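# Reorient a wooden block on an upturned robot palm

## Task

A wooden block sits loose on the upward-facing palm of the hand. Rotate it using that hand alone until its orientation relative to the hand matches the two goal pictures. The hand includes the wrist camera, the camera's post and the arm's final link. The task fails if the block contacts anything else or leaves the hand. To finish, the block must rest motionless for a moment on the palm or fingers, clear of the wrist, the camera and its post. The palm must point straight up. No hand motor may show "moving" or "overload" or be accumulating toward a shutdown; a motor that was already off at the start is exempt. Then declare the job complete.

## Robot and tools

ROBOT. One six-joint UR-type arm (ur7e) ends in a right robotic hand with sixteen motors: index, middle and ring fingers (each with mcp, abd, pip, dip) and a thumb (cmc, axl, mcp, ipl). There is only this one arm.

FRAMES. Scene frame: origin on the table top below the arm base, +z up, +y to the left when facing along +x. The state line gives end_effector_position (m), end_effector_quat_wxyz and velocities (m/s, rad/s) in this frame. Hand point frame: it sits in front of the palm where thumb tip meets index and middle tips. +z runs along the straightened fingers toward the tips, +x crosses the palm away from the thumb, +y points out of the palm face (the face is at y = -0.062 m). Palm up means hand-point +y points to scene +z. Straight fingers have knuckles at z = -0.017 m and tips 0.139 m beyond; bending moves tips toward +y. A rigid mast on the palm side spans x +0.05 to +0.10, z -0.16 to -0.11, reaching y = +0.06 m; it can collide. Fingertip rubber caps grip well, other surfaces poorly.

execute_actions. Argument "actions": a list holding zero or one item. Empty list: just report state. {"rows": [...], "steps": n}: one action, n from 1 to 15 control steps of 1/30 s (default 15); each row covers one step and the final row repeats to fill. {"steps": n} alone: a wait of up to 300 steps, counted from the previous result, so reply time is included. Optional "pictures" boolean.

ROW: 24 numbers, each in [-1, 1]. Numbers 1-6 (dx, dy, dz, rx, ry, rz) are an offset, not a pose, expressed in the hand point's own axes. The reference is the hand point pose in the latest result that reports it; before any such result, and for the second or later call within one reply, the reference is wherever the robot is when the action begins. Every row in an action is counted from that same reference, not from the prior row. Scale: 1.0 = 0.6 m for dx-dz, 1.0 = 180 degrees for rx-rz, which together form one rotation vector. All zeros therefore pulls the hand back to the reference; it is not a hold. Each step the command is clipped to within 100 mm and 16 degrees of the measured pose, and motion trails commands by about 0.17 s; after an action the arm only continues to the last clipped pose, so check and resend.

Numbers 7-22 are absolute hinge goals, in this order: index_mcp, index_abd, index_pip, index_dip, middle_mcp, middle_abd, middle_pip, middle_dip, ring_mcp, ring_abd, ring_pip, ring_dip, thumb_cmc, thumb_axl, thumb_mcp, thumb_ipl. Each maps linearly between its stops [angle at +1, angle at -1; value when straight]. Fingers: _mcp curls toward palm going to -1 (-18, +128; +0.75); _abd swings the finger away from the thumb toward -1 (-60, +60; +0.00); _pip (-29, +108; +0.58); _dip (-21, +117; +0.70). Thumb: thumb_cmc toward -1 brings the thumb from beside the palm to in front of it (-20, +120; +0.71); thumb_axl rolls it lengthwise (-27, +140; +0.68); thumb_mcp (-69, +109; +0.23) and thumb_ipl (-77, +108; +0.17) flex it, toward +z with axl straight, or in the cmc -1 direction with axl at -0.40.

Number 23, current_limit: caps all motor currents, 0 mA at -1 to 550 mA at +1 (floor 11 mA); low values also slow and weaken fingers. Number 24, speed: set-point rate = (speed+1)/2 x 5.9 rad/s (floor 0.001 of that). Initially +0.4 and -0.6; values persist until rewritten.

move: "target" is one 24-number row, offsets measured as above. "speed" 0.002-0.5 m/s (default 0.25; rotation up to twice that in rad/s). Path lasts 0.5-10 s, straight, turning the short way, and does not avoid obstacles. Optional "stop_force" 9-40 N (not before 0.2 s into the scene) ends the path when push against the motion rises by that much; omit it when pulling away from contact, and do not rely on it for rotating moves. Result adds a "move:" line: done, off_target, moving, held, fault or contact, plus limits=paced (pose clipped) or limits=held (steps blocked), and distance to target.

wait: "seconds" 0-10. zoom_image: "camera" (cam_high, cam_low, cam_wrist, each 504x504) and "region" [x0, y0, x1, y1] in pixels, at most 504x504. show_instructions: the goal pictures. read_manual: licence texts. finished_scene: "scene" number; irreversible, call it once the goal holds.

RESULTS. hand_goal: written goals; hand_measured: actual hinge positions on the same scale; hand_current_ma (positive pushes toward -1); hand_state per motor: moving, goal, blocked or overload. A motor gripping only presses while its goal lies past the contact. Current at 495 mA or more builds a counter; 5 s of it shuts the motor for 10 s. A motor reading overload from the very first result is permanently off and limp. "pose unreachable" and HELD mark commands changed or blocked by the clearance check. "Hand target" shows the pose being driven to. Wrist force/torque lines are in end-effector axes, with up to ~4 N offset, noise, and saturation near 50 N.

AVOID. Keep the block touching only the hand; never let it fall or be pushed off the table. Contact torque at a joint limit (wrist joints 24.9 N m, others 133 N m) or 150 N of external force stops the arm for 10 s and skips the rest of the call; hand commands are lost during stops. Avoid hard pressing, sustained high finger current, and motor heating (warning at 70 °C, brake stop at 85 °C). Objects may occasionally receive a brief outside nudge.

Each tool is called after ">>>" as name(argument=value, ...) on one line, values as JSON.

Reference images:

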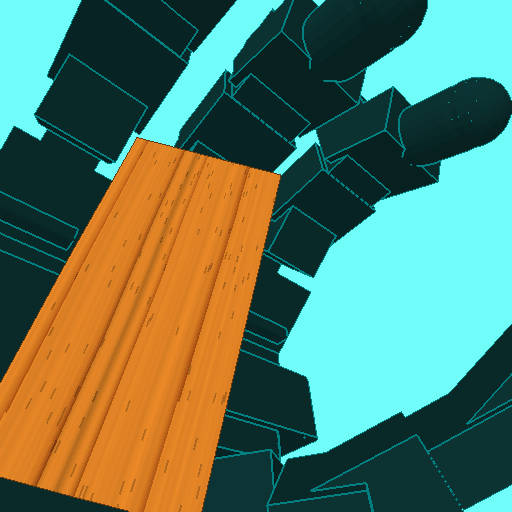

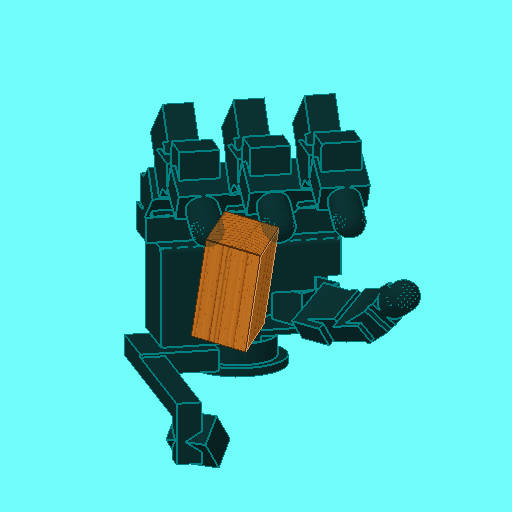

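## Session

>>> execute_actions(actions=[])

Scene clock: 0.00 s of 4800.00 s.
end_effector_position=(+0.6050, +0.0579, +0.4979) hand_goal=(+0.046, +0.000, -0.008, +0.280, +0.046, +0.000, -0.008, +0.280, +0.046, +0.000, -0.008, +0.280, -0.104, +0.266, +0.032, -0.018) hand_measured=(+0.062, +0.000, -0.006, +0.282, +0.064, +0.000, -0.006, +0.282, +0.062, +0.000, -0.006, +0.282, -0.092, +0.270, +0.034, -0.016) hand_current_ma=(+83, +0, +14, +13, +95, +0, +15, +12, +87, +0, +14, +12, +65, +25, +11, +11) hand_state=(goal, goal, goal, goal, goal, goal, goal, goal, goal, goal, goal, goal, goal, goal, goal, goal) hand_current_limit=0.40 hand_speed=-0.60 end_effector_quat_wxyz=(+0.497, +0.474, +0.524, +0.504) end_effector_velocity=(-0.000, +0.000, +0.000) end_effector_angular_velocity=(-0.001, -0.001, +0.000)
Joint positions: [-0.141 -1.174  2.234 -4.202 -1.323 -0.043]
Joint velocities: [ 0.    -0.     0.    -0.001 -0.    -0.001]
Motor temperatures (°C, as the motors report them): [29 28 28 36 35 33]
Wrist force (N, on the end effector, along its own x y z axes, offset not removed): no reading
Wrist torque (N m, same axes, about the end effector's origin, offset not removed): no reading
Hand target: +0.605, +0.058, +0.498; +0.497, +0.474, +0.524, +0.504

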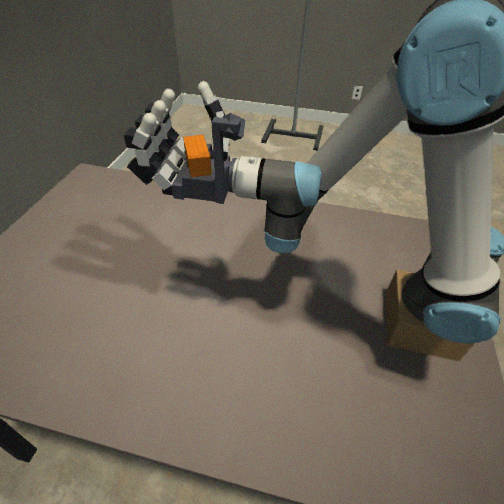

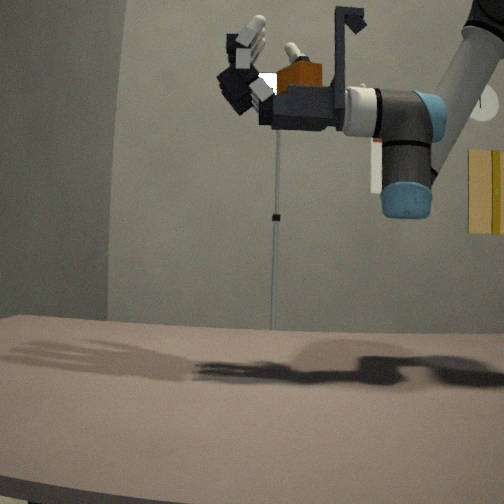

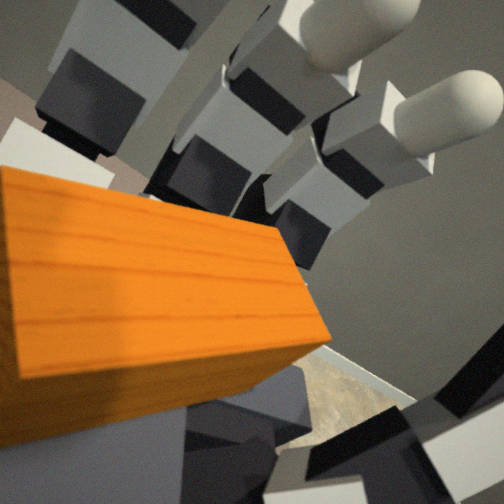

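>>> zoom_image(camera="cam_high", region=[110,70,270,220])

>>> zoom_image(camera="cam_low", region=[200,0,400,150])

Region (110, 70, 270, 220) of cam_high's 504x504 image, scaled by 3.150, with more detail than that image has; it fills the top 472 rows of this view, and the rest is white.

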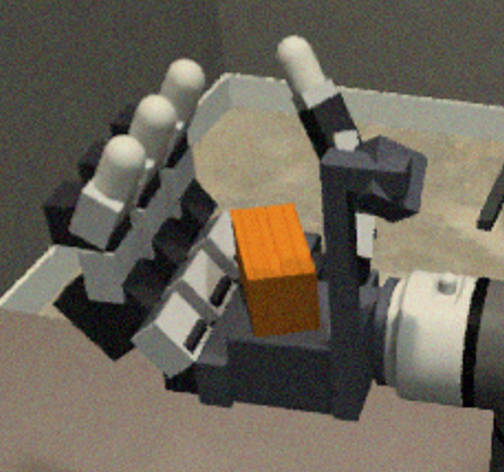

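Region (200, 0, 400, 150) of cam_low's 504x504 image, scaled by 2.520, with more detail than that image has; it fills the top 378 rows of this view, and the rest is white.

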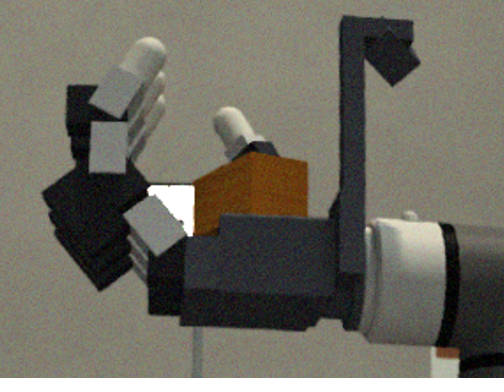

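>>> move(target=[0,0,0,0,0,0,0.6,0,0,0.28,0.6,0,0,0.28,0.5,-0.3,-0.88,-0.32,-0.5,0.68,0.2,0.17,0.4,-0.6])

>>> move(target=[0,0,0,0,0,0,0.6,0,0,0.28,0.6,0,0,0.28,0.1,-0.3,-0.88,-0.2,-0.5,0.68,-0.4,0.17,0.4,-0.7])

>>> zoom_image(camera="cam_high", region=[90,70,270,220])

Scene clock: 26.67 s of 4800.00 s.
end_effector_position=(+0.6050, +0.0579, +0.4979) hand_goal=(+0.600, +0.000, +0.000, +0.280, +0.600, +0.000, +0.000, +0.280, +0.500, -0.300, -0.880, -0.320, -0.500, +0.680, +0.200, +0.170) hand_measured=(+0.608, +0.000, +0.000, +0.282, +0.610, +0.000, +0.000, +0.282, +0.506, -0.298, -0.878, -0.318, -0.496, +0.678, +0.198, +0.168) hand_current_ma=(+46, +0, -2, +13, +53, +0, -3, +12, +32, +13, +7, +11, +23, -14, -14, -15) hand_state=(goal, goal, goal, goal, goal, goal, goal, goal, goal, goal, goal, goal, goal, goal, goal, goal) hand_current_limit=0.40 hand_speed=-0.60 end_effector_quat_wxyz=(+0.497, +0.474, +0.524, +0.504) end_effector_velocity=(-0.000, -0.000, +0.000) end_effector_angular_velocity=(-0.000, -0.000, -0.000)
Joint positions: [-0.141 -1.174  2.234 -4.202 -1.323 -0.043]
Joint velocities: [-0. -0.  0. -0. -0. -0.]
Motor temperatures (°C, as the motors report them): [29 28 28 36 35 33]
Wrist force (N, on the end effector, along its own x y z axes, offset not removed): [-1.9 1.1 -0.1]
Wrist torque (N m, same axes, about the end effector's origin, offset not removed): [0.06 0.03 -0.03]
Hand target: +0.605, +0.058, +0.498; +0.497, +0.474, +0.524, +0.504
Off the commanded pose: 0.000 m, 0 deg.
After step 90, 22.50 s passed at rest.
move: done

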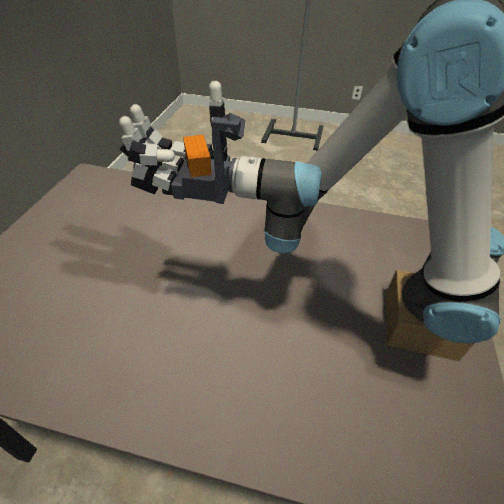

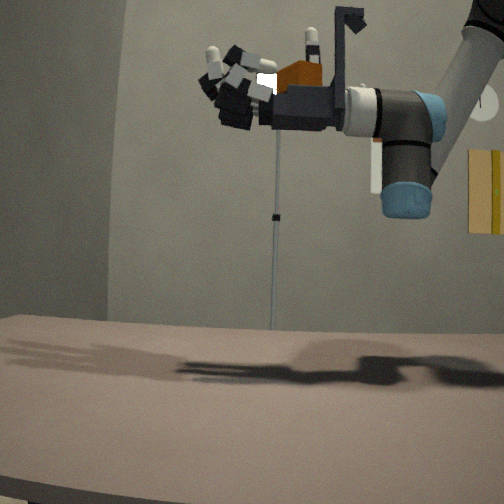

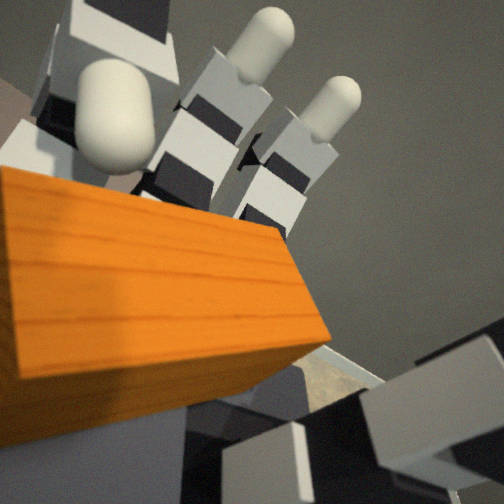

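Scene clock: 27.97 s of 4800.00 s.
end_effector_position=(+0.6050, +0.0579, +0.4979) hand_goal=(+0.600, +0.000, +0.000, +0.280, +0.600, +0.000, +0.000, +0.280, +0.100, -0.300, -0.880, -0.200, -0.500, +0.680, -0.400, +0.170) hand_measured=(+0.608, +0.000, +0.000, +0.282, +0.610, +0.000, +0.000, +0.282, +0.112, -0.298, -0.880, -0.204, -0.484, +0.678, -0.358, +0.168) hand_current_ma=(+46, +0, -2, +13, +53, +0, -3, +12, +70, +13, +2, -18, +85, -9, +269, -14) hand_state=(goal, goal, goal, goal, goal, goal, goal, goal, goal, goal, goal, goal, goal, goal, blocked, goal) hand_current_limit=0.40 hand_speed=-0.70 end_effector_quat_wxyz=(+0.497, +0.474, +0.524, +0.504) end_effector_velocity=(-0.000, +0.000, +0.000) end_effector_angular_velocity=(+0.000, -0.001, +0.001)
Joint positions: [-0.141 -1.174  2.234 -4.202 -1.323 -0.043]
Joint velocities: [ 0.001 -0.    -0.001 -0.001  0.     0.   ]
Motor temperatures (°C, as the motors report them): [29 28 28 36 35 33]
Wrist force (N, on the end effector, along its own x y z axes, offset not removed): [-0.6 -1.6 -1.2]
Wrist torque (N m, same axes, about the end effector's origin, offset not removed): [-0.15 -0.01 -0.04]
Hand target: +0.605, +0.058, +0.498; +0.497, +0.474, +0.524, +0.504
Off the commanded pose: 0.000 m, 0 deg.
move: done

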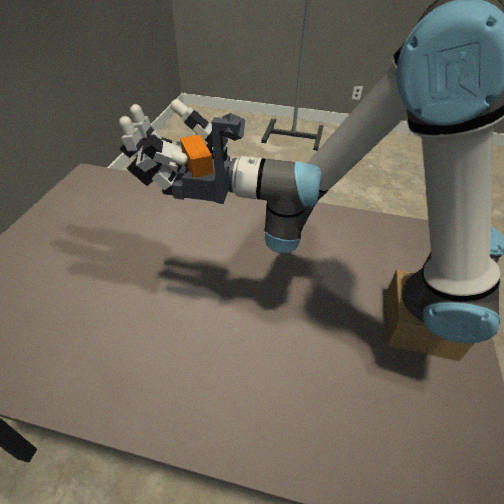

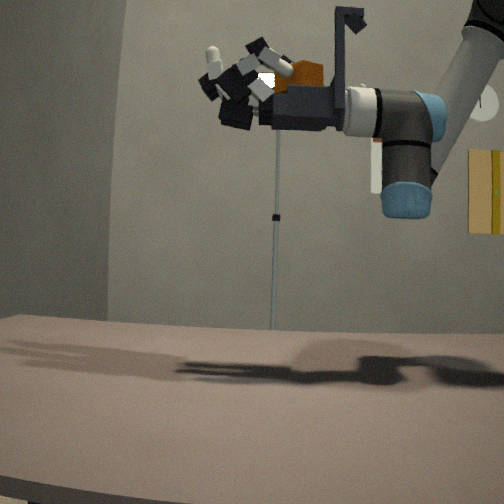

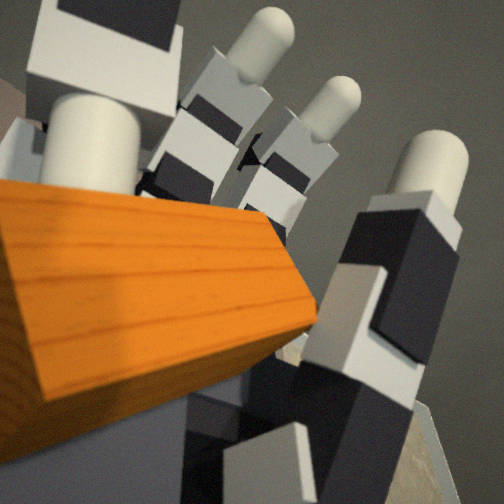

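Region (90, 70, 270, 220) of cam_high's 504x504 image, scaled by 2.800, with more detail than that image has.

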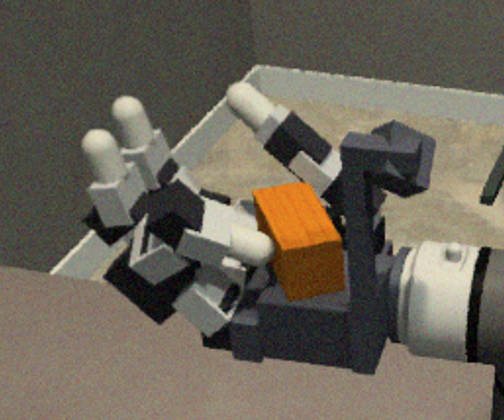

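Working.

>>> move(target=[0,0,0,0,0,0,0.75,0,0,0.28,0.75,0,0,0.28,-0.22,-0.3,-0.72,-0.02,-0.5,0.68,-0.3,0.17,0.4,-0.8])

>>> move(target=[0,0,0,0,0,0,0.75,0,0,0.28,0.75,0,0,0.28,-0.22,-0.3,-0.72,-0.02,-0.55,0.68,-0.6,0.17,0.4,-0.8])

>>> zoom_image(camera="cam_high", region=[90,70,270,220])

Scene clock: 33.67 s of 4800.00 s.
end_effector_position=(+0.6050, +0.0579, +0.4979) hand_goal=(+0.750, +0.000, +0.000, +0.280, +0.750, +0.000, +0.000, +0.280, -0.220, -0.300, -0.720, -0.020, -0.500, +0.680, -0.300, +0.170) hand_measured=(+0.758, +0.000, +0.000, +0.282, +0.760, +0.000, +0.000, +0.282, -0.138, -0.298, -0.708, -0.022, -0.496, +0.680, -0.308, +0.168) hand_current_ma=(+48, +0, -1, +13, +54, +0, -1, +12, +385, +7, +61, -6, +24, -5, -56, -14) hand_state=(goal, goal, goal, goal, goal, goal, goal, goal, blocked, goal, goal, goal, goal, goal, goal, goal) hand_current_limit=0.40 hand_speed=-0.80 end_effector_quat_wxyz=(+0.497, +0.474, +0.524, +0.504) end_effector_velocity=(+0.000, +0.001, -0.001) end_effector_angular_velocity=(+0.001, +0.001, +0.001)
Joint positions: [-0.141 -1.174  2.234 -4.202 -1.323 -0.043]
Joint velocities: [0.001 0.001 0.001 0.    0.    0.   ]
Motor temperatures (°C, as the motors report them): [29 28 28 36 35 33]
Wrist force (N, on the end effector, along its own x y z axes, offset not removed): [-0.8 0.4 1.1]
Wrist torque (N m, same axes, about the end effector's origin, offset not removed): [-0.17 -0.19 0.02]
Hand target: +0.605, +0.058, +0.498; +0.497, +0.474, +0.524, +0.504
Off the commanded pose: 0.000 m, 0 deg.
After step 90, 1.80 s passed at rest.
move: done

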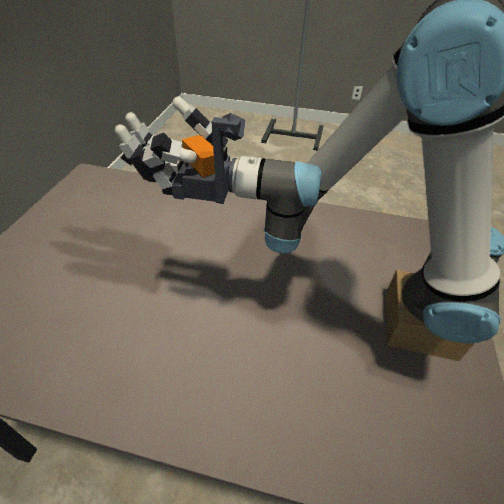

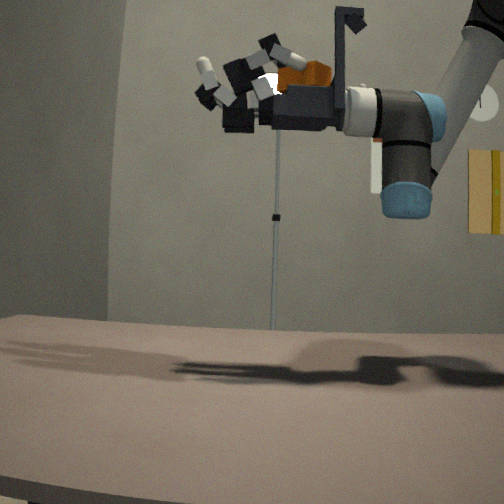

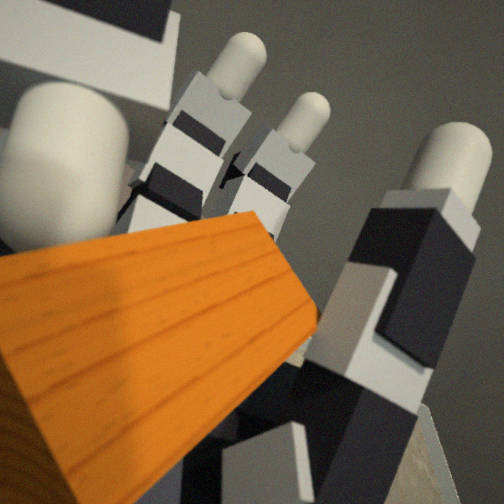

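Scene clock: 34.17 s of 4800.00 s.
end_effector_position=(+0.6050, +0.0579, +0.4979) hand_goal=(+0.750, +0.000, +0.000, +0.280, +0.750, +0.000, +0.000, +0.280, -0.220, -0.300, -0.720, -0.020, -0.550, +0.680, -0.600, +0.170) hand_measured=(+0.758, +0.000, +0.000, +0.282, +0.760, +0.000, +0.000, +0.282, -0.138, -0.296, -0.708, -0.022, -0.506, +0.682, -0.338, +0.168) hand_current_ma=(+48, +0, -1, +13, +54, +0, -1, +12, +385, +17, +63, -7, +234, +12, +385, -14) hand_state=(goal, goal, goal, goal, goal, goal, goal, goal, blocked, goal, goal, goal, blocked, goal, blocked, goal) hand_current_limit=0.40 hand_speed=-0.80 end_effector_quat_wxyz=(+0.497, +0.474, +0.524, +0.504) end_effector_velocity=(-0.001, -0.000, -0.000) end_effector_angular_velocity=(+0.000, +0.000, -0.001)
Joint positions: [-0.141 -1.174  2.234 -4.202 -1.323 -0.043]
Joint velocities: [-0.001 -0.001  0.002 -0.001 -0.     0.   ]
Motor temperatures (°C, as the motors report them): [29 28 28 36 35 33]
Wrist force (N, on the end effector, along its own x y z axes, offset not removed): [-1.6 -1.4 -1.2]
Wrist torque (N m, same axes, about the end effector's origin, offset not removed): [-0.19 0.09 -0.07]
Hand target: +0.605, +0.058, +0.498; +0.497, +0.474, +0.524, +0.504
Off the commanded pose: 0.000 m, 0 deg.
move: done

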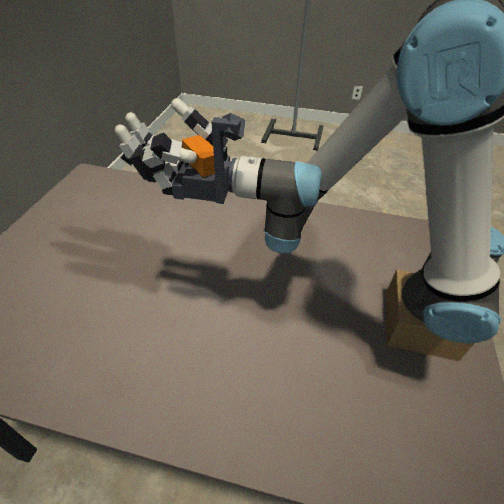

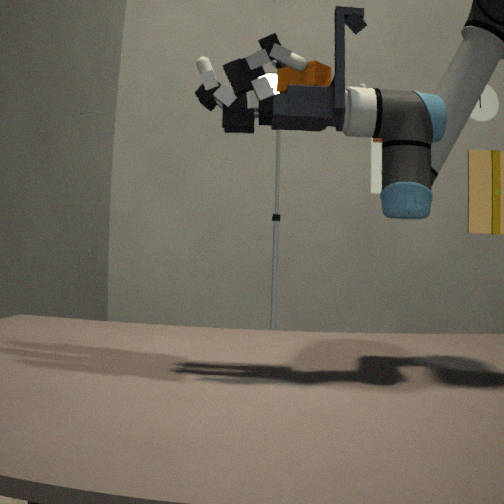

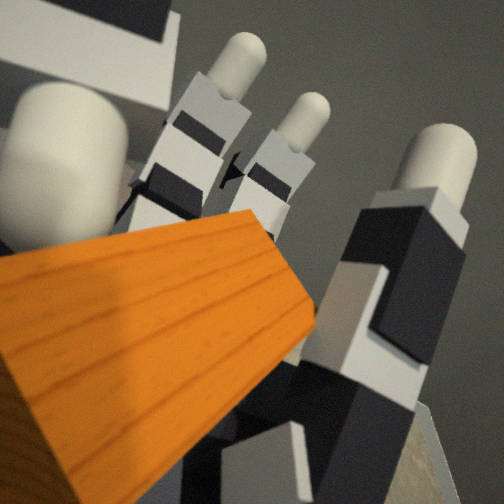

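Region (90, 70, 270, 220) of cam_high's 504x504 image, scaled by 2.800, with more detail than that image has.

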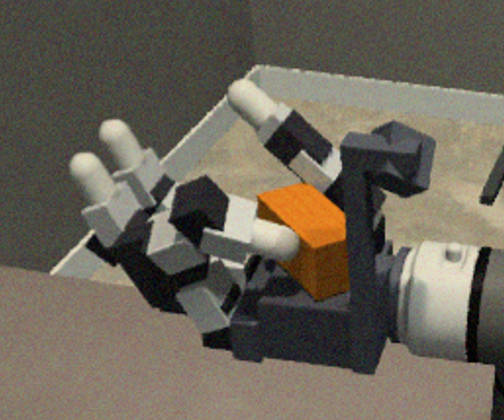

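Loosen the ring finger, lower the thumb outside the block, then sweep sideways.

>>> move(target=[0,0,0,0,0,0,0.75,0,0,0.28,0.75,0,0,0.28,-0.1,-0.2,-0.72,-0.02,0,0.68,-0.8,0.17,0.4,-0.7])

>>> move(target=[0,0,0,0,0,0,0.75,0,0,0.28,0.75,0,0,0.28,-0.22,0,-0.72,-0.02,-0.6,0.68,-0.8,0.17,0.4,-0.8])

>>> zoom_image(camera="cam_high", region=[90,70,270,220])

Scene clock: 44.80 s of 4800.00 s.
end_effector_position=(+0.6050, +0.0579, +0.4979) hand_goal=(+0.750, +0.000, +0.000, +0.280, +0.750, +0.000, +0.000, +0.280, -0.100, -0.200, -0.720, -0.020, +0.000, +0.680, -0.800, +0.170) hand_measured=(+0.758, +0.000, +0.000, +0.282, +0.760, +0.000, +0.000, +0.282, -0.100, -0.204, -0.720, -0.022, -0.062, +0.674, -0.734, +0.168) hand_current_ma=(+48, +0, -1, +13, +55, +0, -1, +12, +1, -20, +0, -7, -326, -34, +385, -14) hand_state=(goal, goal, goal, goal, goal, goal, goal, goal, goal, goal, goal, goal, blocked, goal, blocked, goal) hand_current_limit=0.40 hand_speed=-0.70 end_effector_quat_wxyz=(+0.497, +0.474, +0.524, +0.504) end_effector_velocity=(+0.000, -0.000, +0.000) end_effector_angular_velocity=(-0.000, -0.000, -0.001)
Joint positions: [-0.141 -1.174  2.234 -4.202 -1.323 -0.043]
Joint velocities: [-0.001 -0.    -0.    -0.    -0.    -0.   ]
Motor temperatures (°C, as the motors report them): [29 28 28 36 35 33]
Wrist force (N, on the end effector, along its own x y z axes, offset not removed): [-1.3 -0.6 -0.1]
Wrist torque (N m, same axes, about the end effector's origin, offset not removed): [-0.04 -0.08 -0.01]
Hand target: +0.605, +0.058, +0.498; +0.497, +0.474, +0.524, +0.504
Off the commanded pose: 0.000 m, 0 deg.
After step 90, 6.67 s passed at rest.
move: done

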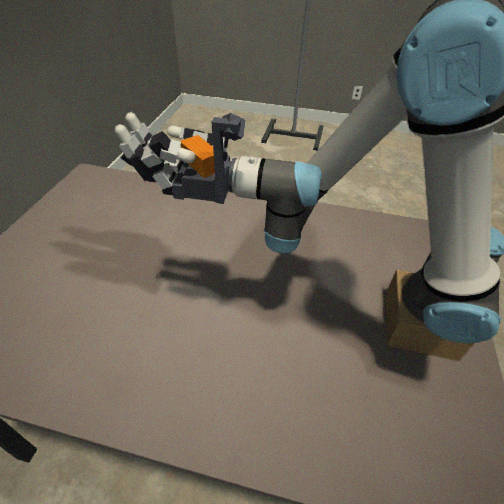

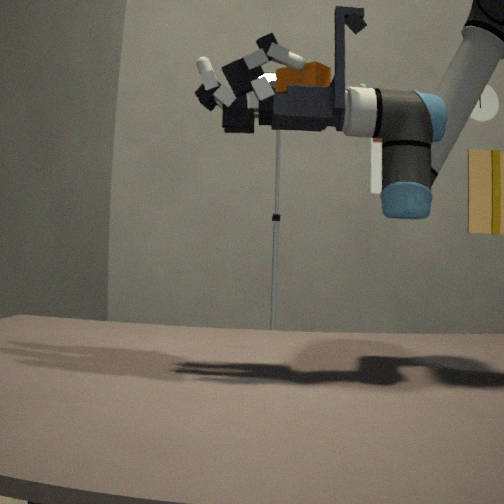

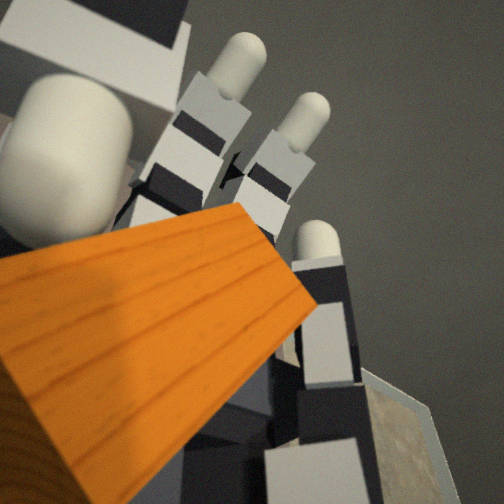

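Scene clock: 46.33 s of 4800.00 s.
end_effector_position=(+0.6050, +0.0579, +0.4979) hand_goal=(+0.750, +0.000, +0.000, +0.280, +0.750, +0.000, +0.000, +0.280, -0.220, +0.000, -0.720, -0.020, -0.600, +0.680, -0.800, +0.170) hand_measured=(+0.758, +0.000, +0.000, +0.282, +0.760, +0.000, +0.000, +0.282, -0.190, +0.010, -0.712, -0.018, -0.552, +0.700, -0.802, +0.168) hand_current_ma=(+48, +0, -1, +13, +55, +0, -1, +12, +159, +47, +36, +7, +259, +138, -14, -14) hand_state=(goal, goal, goal, goal, goal, goal, goal, goal, blocked, goal, goal, goal, blocked, blocked, goal, goal) hand_current_limit=0.40 hand_speed=-0.80 end_effector_quat_wxyz=(+0.497, +0.474, +0.524, +0.504) end_effector_velocity=(+0.000, +0.000, +0.000) end_effector_angular_velocity=(-0.000, +0.000, +0.000)
Joint positions: [-0.141 -1.174  2.234 -4.202 -1.323 -0.043]
Joint velocities: [ 0.    -0.    -0.     0.001 -0.    -0.   ]
Motor temperatures (°C, as the motors report them): [29 28 28 36 35 33]
Wrist force (N, on the end effector, along its own x y z axes, offset not removed): [-2.2 -0.7 -1.4]
Wrist torque (N m, same axes, about the end effector's origin, offset not removed): [-0.02 0.12 -0.06]
Hand target: +0.605, +0.058, +0.498; +0.497, +0.474, +0.524, +0.504
Off the commanded pose: 0.000 m, 0 deg.
move: done

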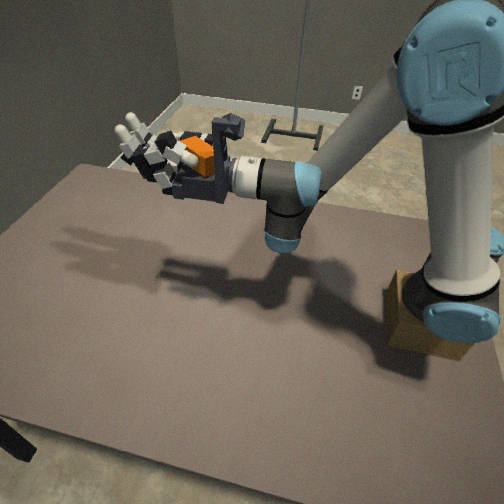

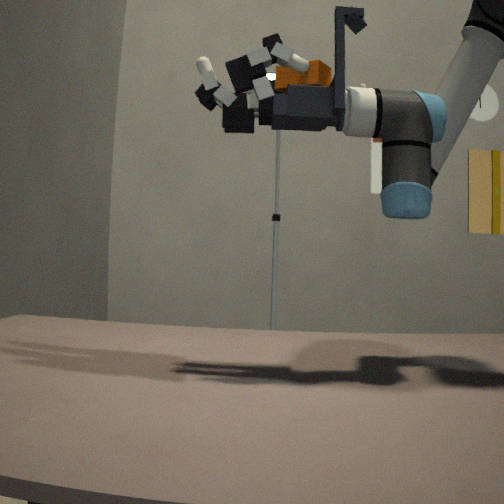

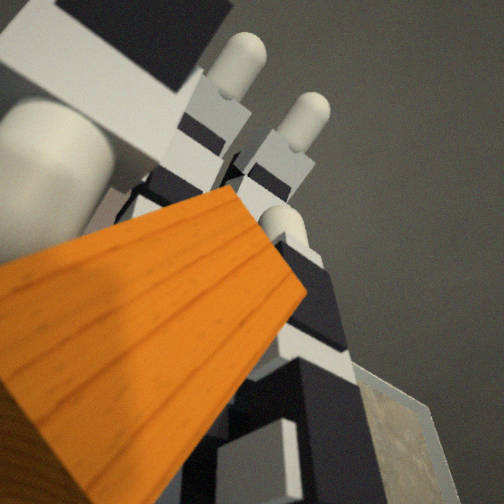

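Region (90, 70, 270, 220) of cam_high's 504x504 image, scaled by 2.800, with more detail than that image has.

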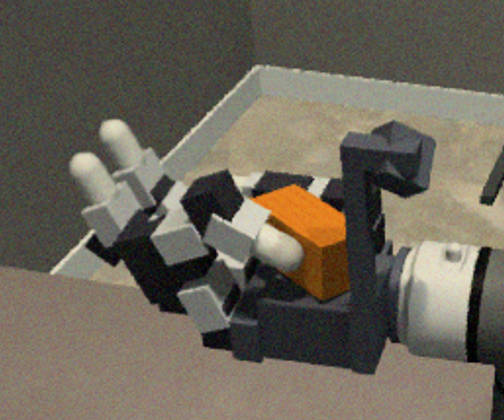

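>>> move(target=[0,0,0,0,0,0,0.75,0,0,0.28,0.75,0,0,0.28,-0.45,0,-0.55,0.1,-0.57,0.85,-0.75,0.17,0.5,-0.8])

>>> move(target=[0,0,0,0,0,0,0.75,0,0,0.28,0.75,0,0,0.28,-0.42,0,-0.55,0.1,-0.62,0.45,-0.75,0.17,0.5,-0.8])

>>> zoom_image(camera="cam_high", region=[90,70,270,220])

Scene clock: 52.03 s of 4800.00 s.
end_effector_position=(+0.6050, +0.0579, +0.4979) hand_goal=(+0.750, +0.000, +0.000, +0.280, +0.750, +0.000, +0.000, +0.280, -0.450, +0.000, -0.550, +0.100, -0.570, +0.850, -0.750, +0.170) hand_measured=(+0.758, +0.000, +0.000, +0.282, +0.760, +0.000, +0.000, +0.282, -0.444, +0.002, -0.552, +0.098, -0.566, +0.848, -0.764, +0.168) hand_current_ma=(+48, +0, -1, +13, +55, +0, -1, +12, +36, +9, -6, -11, +26, -17, -93, -14) hand_state=(goal, goal, goal, goal, goal, goal, goal, goal, goal, goal, goal, goal, goal, goal, goal, goal) hand_current_limit=0.50 hand_speed=-0.80 end_effector_quat_wxyz=(+0.497, +0.474, +0.524, +0.504) end_effector_velocity=(-0.000, -0.000, -0.000) end_effector_angular_velocity=(-0.000, +0.001, -0.001)
Joint positions: [-0.141 -1.174  2.234 -4.202 -1.323 -0.043]
Joint velocities: [-0.001  0.     0.001 -0.     0.    -0.   ]
Motor temperatures (°C, as the motors report them): [29 28 28 36 35 33]
Wrist force (N, on the end effector, along its own x y z axes, offset not removed): [-1.0 -1.7 -0.5]
Wrist torque (N m, same axes, about the end effector's origin, offset not removed): [-0.28 0.04 -0.09]
Hand target: +0.605, +0.058, +0.498; +0.497, +0.474, +0.524, +0.504
Off the commanded pose: 0.000 m, 0 deg.
After step 90, 1.90 s passed at rest.
move: done

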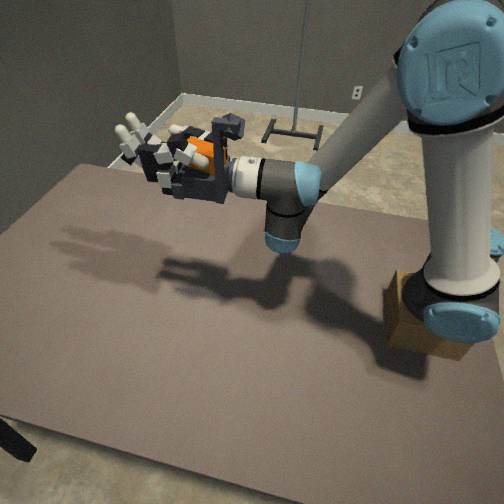

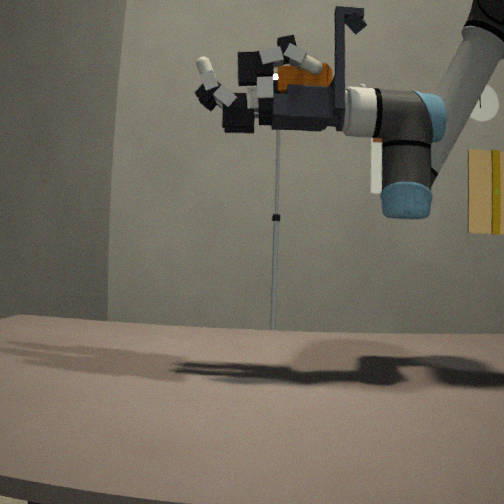

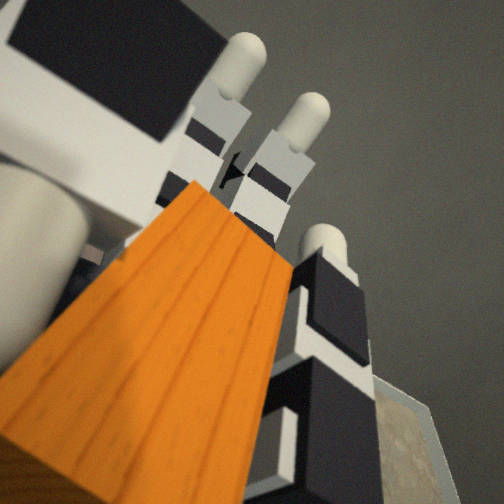

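Scene clock: 53.23 s of 4800.00 s.
end_effector_position=(+0.6050, +0.0579, +0.4979) hand_goal=(+0.750, +0.000, +0.000, +0.280, +0.750, +0.000, +0.000, +0.280, -0.420, +0.000, -0.550, +0.100, -0.620, +0.450, -0.750, +0.170) hand_measured=(+0.758, +0.000, +0.000, +0.282, +0.760, +0.000, +0.000, +0.282, -0.424, -0.006, -0.550, +0.100, -0.604, +0.510, -0.764, +0.168) hand_current_ma=(+48, +0, -1, +13, +55, +0, -1, +12, -22, -26, -3, +0, +90, +397, -92, -14) hand_state=(goal, goal, goal, goal, goal, goal, goal, goal, goal, goal, goal, goal, goal, blocked, goal, goal) hand_current_limit=0.50 hand_speed=-0.80 end_effector_quat_wxyz=(+0.497, +0.474, +0.524, +0.504) end_effector_velocity=(-0.000, -0.000, -0.001) end_effector_angular_velocity=(+0.001, +0.002, -0.001)
Joint positions: [-0.141 -1.174  2.234 -4.202 -1.323 -0.043]
Joint velocities: [-0.001  0.     0.002  0.    -0.     0.   ]
Motor temperatures (°C, as the motors report them): [29 28 28 36 35 33]
Wrist force (N, on the end effector, along its own x y z axes, offset not removed): [-1.5 -0.7 -0.4]
Wrist torque (N m, same axes, about the end effector's origin, offset not removed): [-0.12 0.06 -0.02]
Hand target: +0.605, +0.058, +0.498; +0.497, +0.474, +0.524, +0.504
Off the commanded pose: 0.000 m, 0 deg.
move: done

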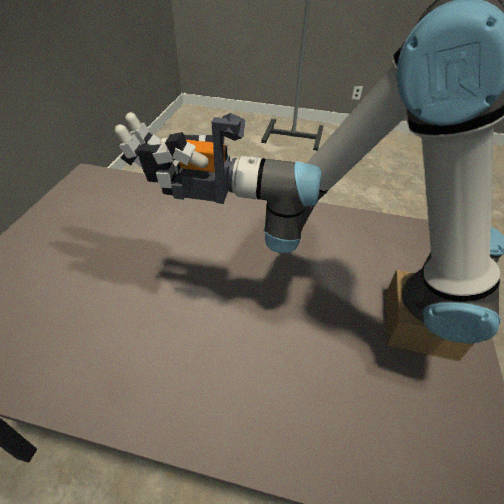

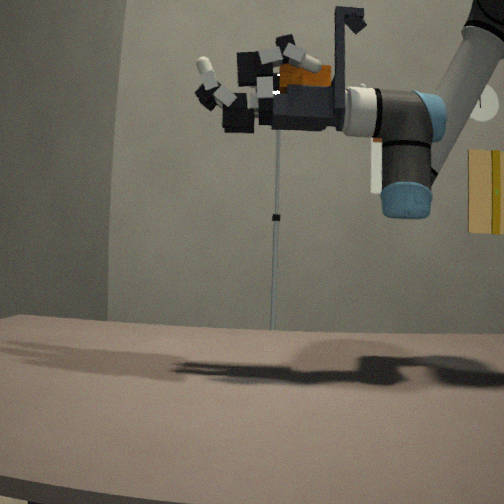

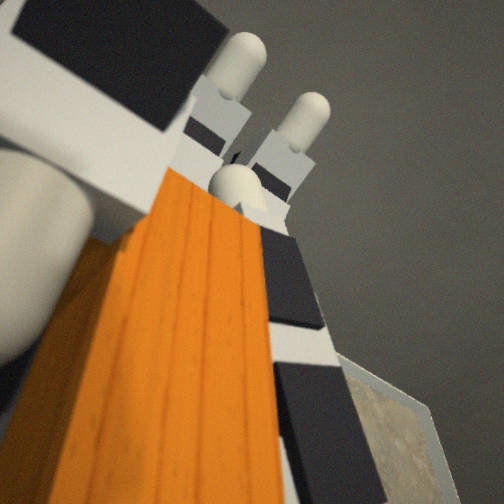

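Region (90, 70, 270, 220) of cam_high's 504x504 image, scaled by 2.800, with more detail than that image has.

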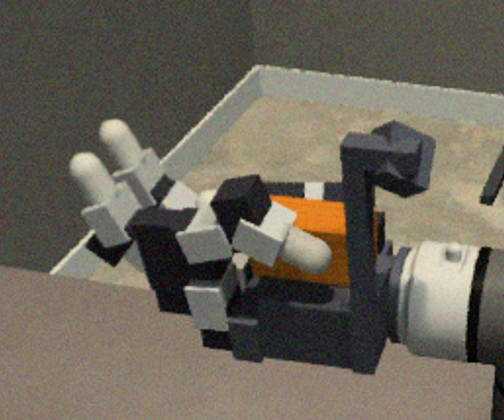

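>>> move(target=[0,0,0,0,0,0,0.75,0,-0.6,0.4,0.75,0,-0.6,0.4,0.75,0,-0.6,0.4,-0.62,0.68,-0.72,0.17,0.5,-0.6])

>>> move(target=[0,0,0,0.1,0,0,0.75,0,-0.6,0.4,0.75,0,-0.6,0.4,0.75,0,-0.6,0.4,-1,0.68,-0.72,0.17,0.5,-0.8], speed=0.1)

>>> zoom_image(camera="cam_high", region=[90,70,270,220])

Scene clock: 75.53 s of 4800.00 s.
end_effector_position=(+0.6050, +0.0579, +0.4979) hand_goal=(+0.750, +0.000, -0.600, +0.400, +0.750, +0.000, -0.600, +0.400, +0.750, +0.000, -0.600, +0.400, -0.620, +0.680, -0.720, +0.170) hand_measured=(+0.758, +0.000, -0.596, +0.398, +0.760, +0.000, -0.596, +0.398, +0.758, -0.004, -0.600, +0.398, -0.618, +0.676, -0.734, +0.168) hand_current_ma=(+49, +0, +21, -14, +56, +0, +23, -13, +40, -17, +0, -15, +10, -21, -92, -14) hand_state=(goal, goal, goal, goal, goal, goal, goal, goal, goal, goal, goal, goal, goal, goal, goal, goal) hand_current_limit=0.50 hand_speed=-0.60 end_effector_quat_wxyz=(+0.497, +0.474, +0.524, +0.504) end_effector_velocity=(-0.001, -0.000, -0.001) end_effector_angular_velocity=(+0.001, +0.001, -0.000)
Joint positions: [-0.141 -1.174  2.234 -4.202 -1.323 -0.043]
Joint velocities: [-0.    -0.001  0.002 -0.     0.     0.   ]
Motor temperatures (°C, as the motors report them): [29 28 28 36 35 33]
Wrist force (N, on the end effector, along its own x y z axes, offset not removed): [-1.9 -2.1 -0.7]
Wrist torque (N m, same axes, about the end effector's origin, offset not removed): [-0.27 0.15 -0.08]
Hand target: +0.605, +0.058, +0.498; +0.497, +0.474, +0.524, +0.504
Off the commanded pose: 0.000 m, 0 deg.
After step 90, 17.77 s passed at rest.
move: done

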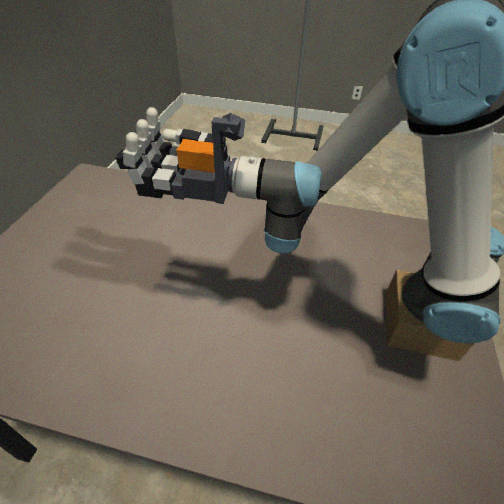

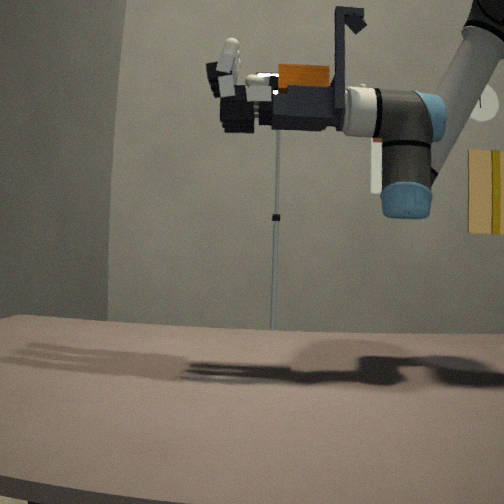

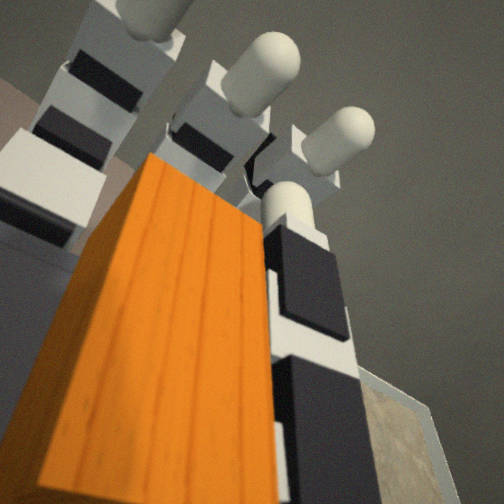

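Scene clock: 77.53 s of 4800.00 s.
end_effector_position=(+0.6047, +0.0580, +0.4976) hand_goal=(+0.750, +0.000, -0.600, +0.400, +0.750, +0.000, -0.600, +0.400, +0.750, +0.000, -0.600, +0.400, -1.000, +0.680, -0.720, +0.170) hand_measured=(+0.758, +0.000, -0.596, +0.398, +0.760, +0.000, -0.596, +0.398, +0.758, -0.004, -0.600, +0.398, -0.998, +0.678, -0.732, +0.168) hand_current_ma=(+49, +0, +21, -14, +56, +0, +23, -13, +41, -17, +0, -14, +6, -20, -82, -14) hand_state=(goal, goal, goal, goal, goal, goal, goal, goal, goal, goal, goal, goal, goal, goal, goal, goal) hand_current_limit=0.50 hand_speed=-0.80 end_effector_quat_wxyz=(+0.417, +0.546, +0.596, +0.416) end_effector_velocity=(+0.000, -0.000, +0.000) end_effector_angular_velocity=(-0.001, +0.018, -0.001)
Joint positions: [-0.142 -1.457  2.301 -3.667 -1.347 -0.118]
Joint velocities: [-0.    -0.015 -0.001  0.035 -0.002 -0.004]
Motor temperatures (°C, as the motors report them): [29 28 28 36 35 33]
Wrist force (N, on the end effector, along its own x y z axes, offset not removed): [-2.1 -0.5 -1.2]
Wrist torque (N m, same axes, about the end effector's origin, offset not removed): [0.08 0.06 -0.10]
Hand target: +0.605, +0.058, +0.498; +0.416, +0.546, +0.597, +0.415
Off the commanded pose: 0.000 m, 0 deg.
move: done

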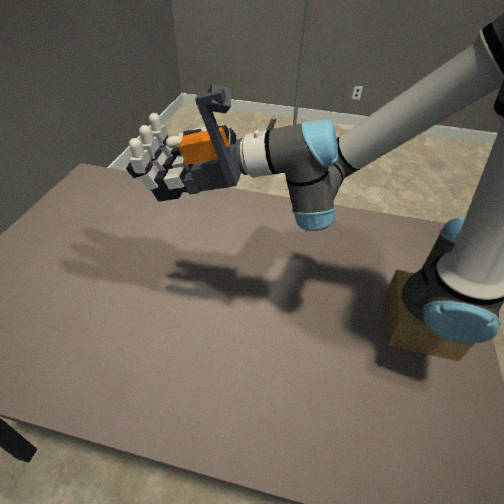

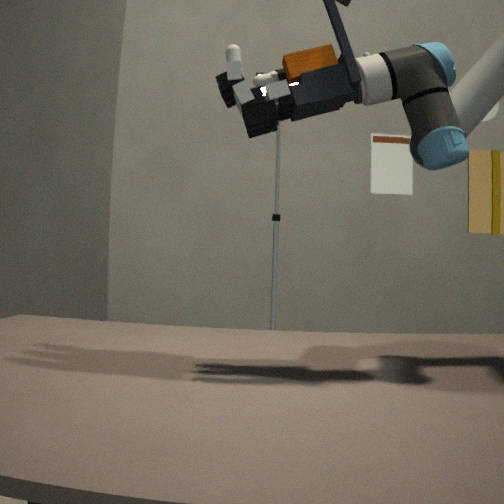

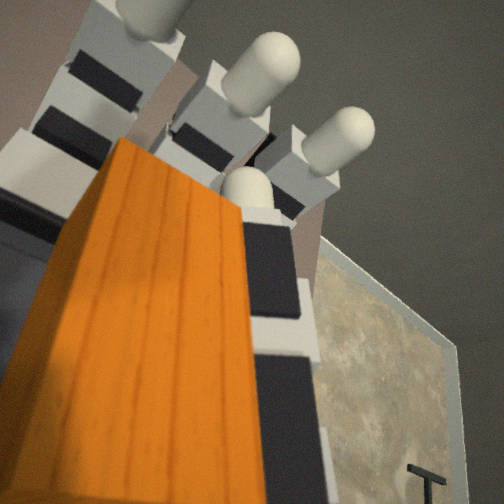

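Region (90, 70, 270, 220) of cam_high's 504x504 image, scaled by 2.800, with more detail than that image has.

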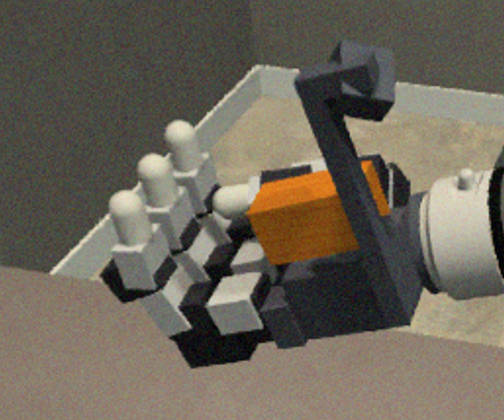

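>>> move(target=[0,0,0,0.06,0,0,0.75,0,-0.6,0.4,0.75,0,-0.6,0.4,0.75,0,-0.6,0.4,-1,0.6,-0.72,0.17,0.5,-0.9], speed=0.06)

Scene clock: 84.83 s of 4800.00 s.
end_effector_position=(+0.6046, +0.0580, +0.4975) hand_goal=(+0.750, +0.000, -0.600, +0.400, +0.750, +0.000, -0.600, +0.400, +0.750, +0.000, -0.600, +0.400, -1.000, +0.600, -0.720, +0.170) hand_measured=(+0.758, +0.000, -0.596, +0.398, +0.762, +0.000, -0.596, +0.398, +0.758, -0.004, -0.600, +0.398, -1.000, +0.600, -0.728, +0.168) hand_current_ma=(+49, +0, +21, -14, +61, +1, +23, -13, +48, -16, +0, -13, +1, +5, -57, -14) hand_state=(goal, goal, goal, goal, goal, goal, goal, goal, goal, goal, goal, goal, goal, goal, goal, goal) hand_current_limit=0.50 hand_speed=-0.90 end_effector_quat_wxyz=(+0.365, +0.582, +0.632, +0.359) end_effector_velocity=(+0.000, +0.000, -0.000) end_effector_angular_velocity=(-0.001, +0.017, -0.000)
Joint positions: [-0.135 -1.603  2.271 -3.302 -1.38  -0.154]
Joint velocities: [ 0.001 -0.011 -0.005  0.034 -0.003 -0.003]
Motor temperatures (°C, as the motors report them): [29 28 28 36 35 33]
Wrist force (N, on the end effector, along its own x y z axes, offset not removed): [-2.0 -0.3 -0.3]
Wrist torque (N m, same axes, about the end effector's origin, offset not removed): [0.00 0.02 -0.03]
Hand target: +0.605, +0.058, +0.497; +0.364, +0.582, +0.633, +0.358
Off the commanded pose: 0.000 m, 0 deg.
After step 90, 2.40 s passed at rest.
move: done

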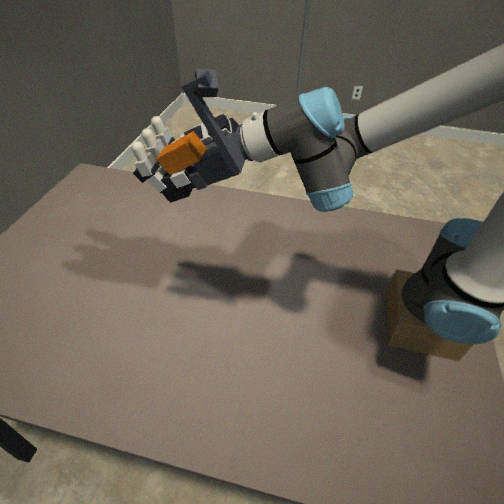

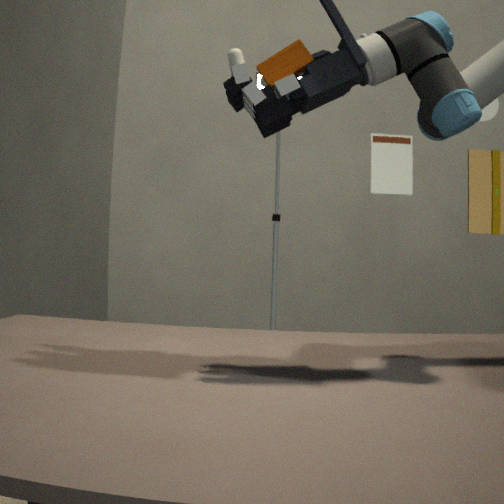

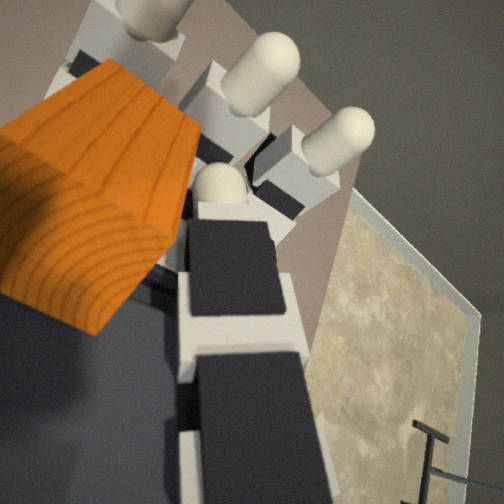

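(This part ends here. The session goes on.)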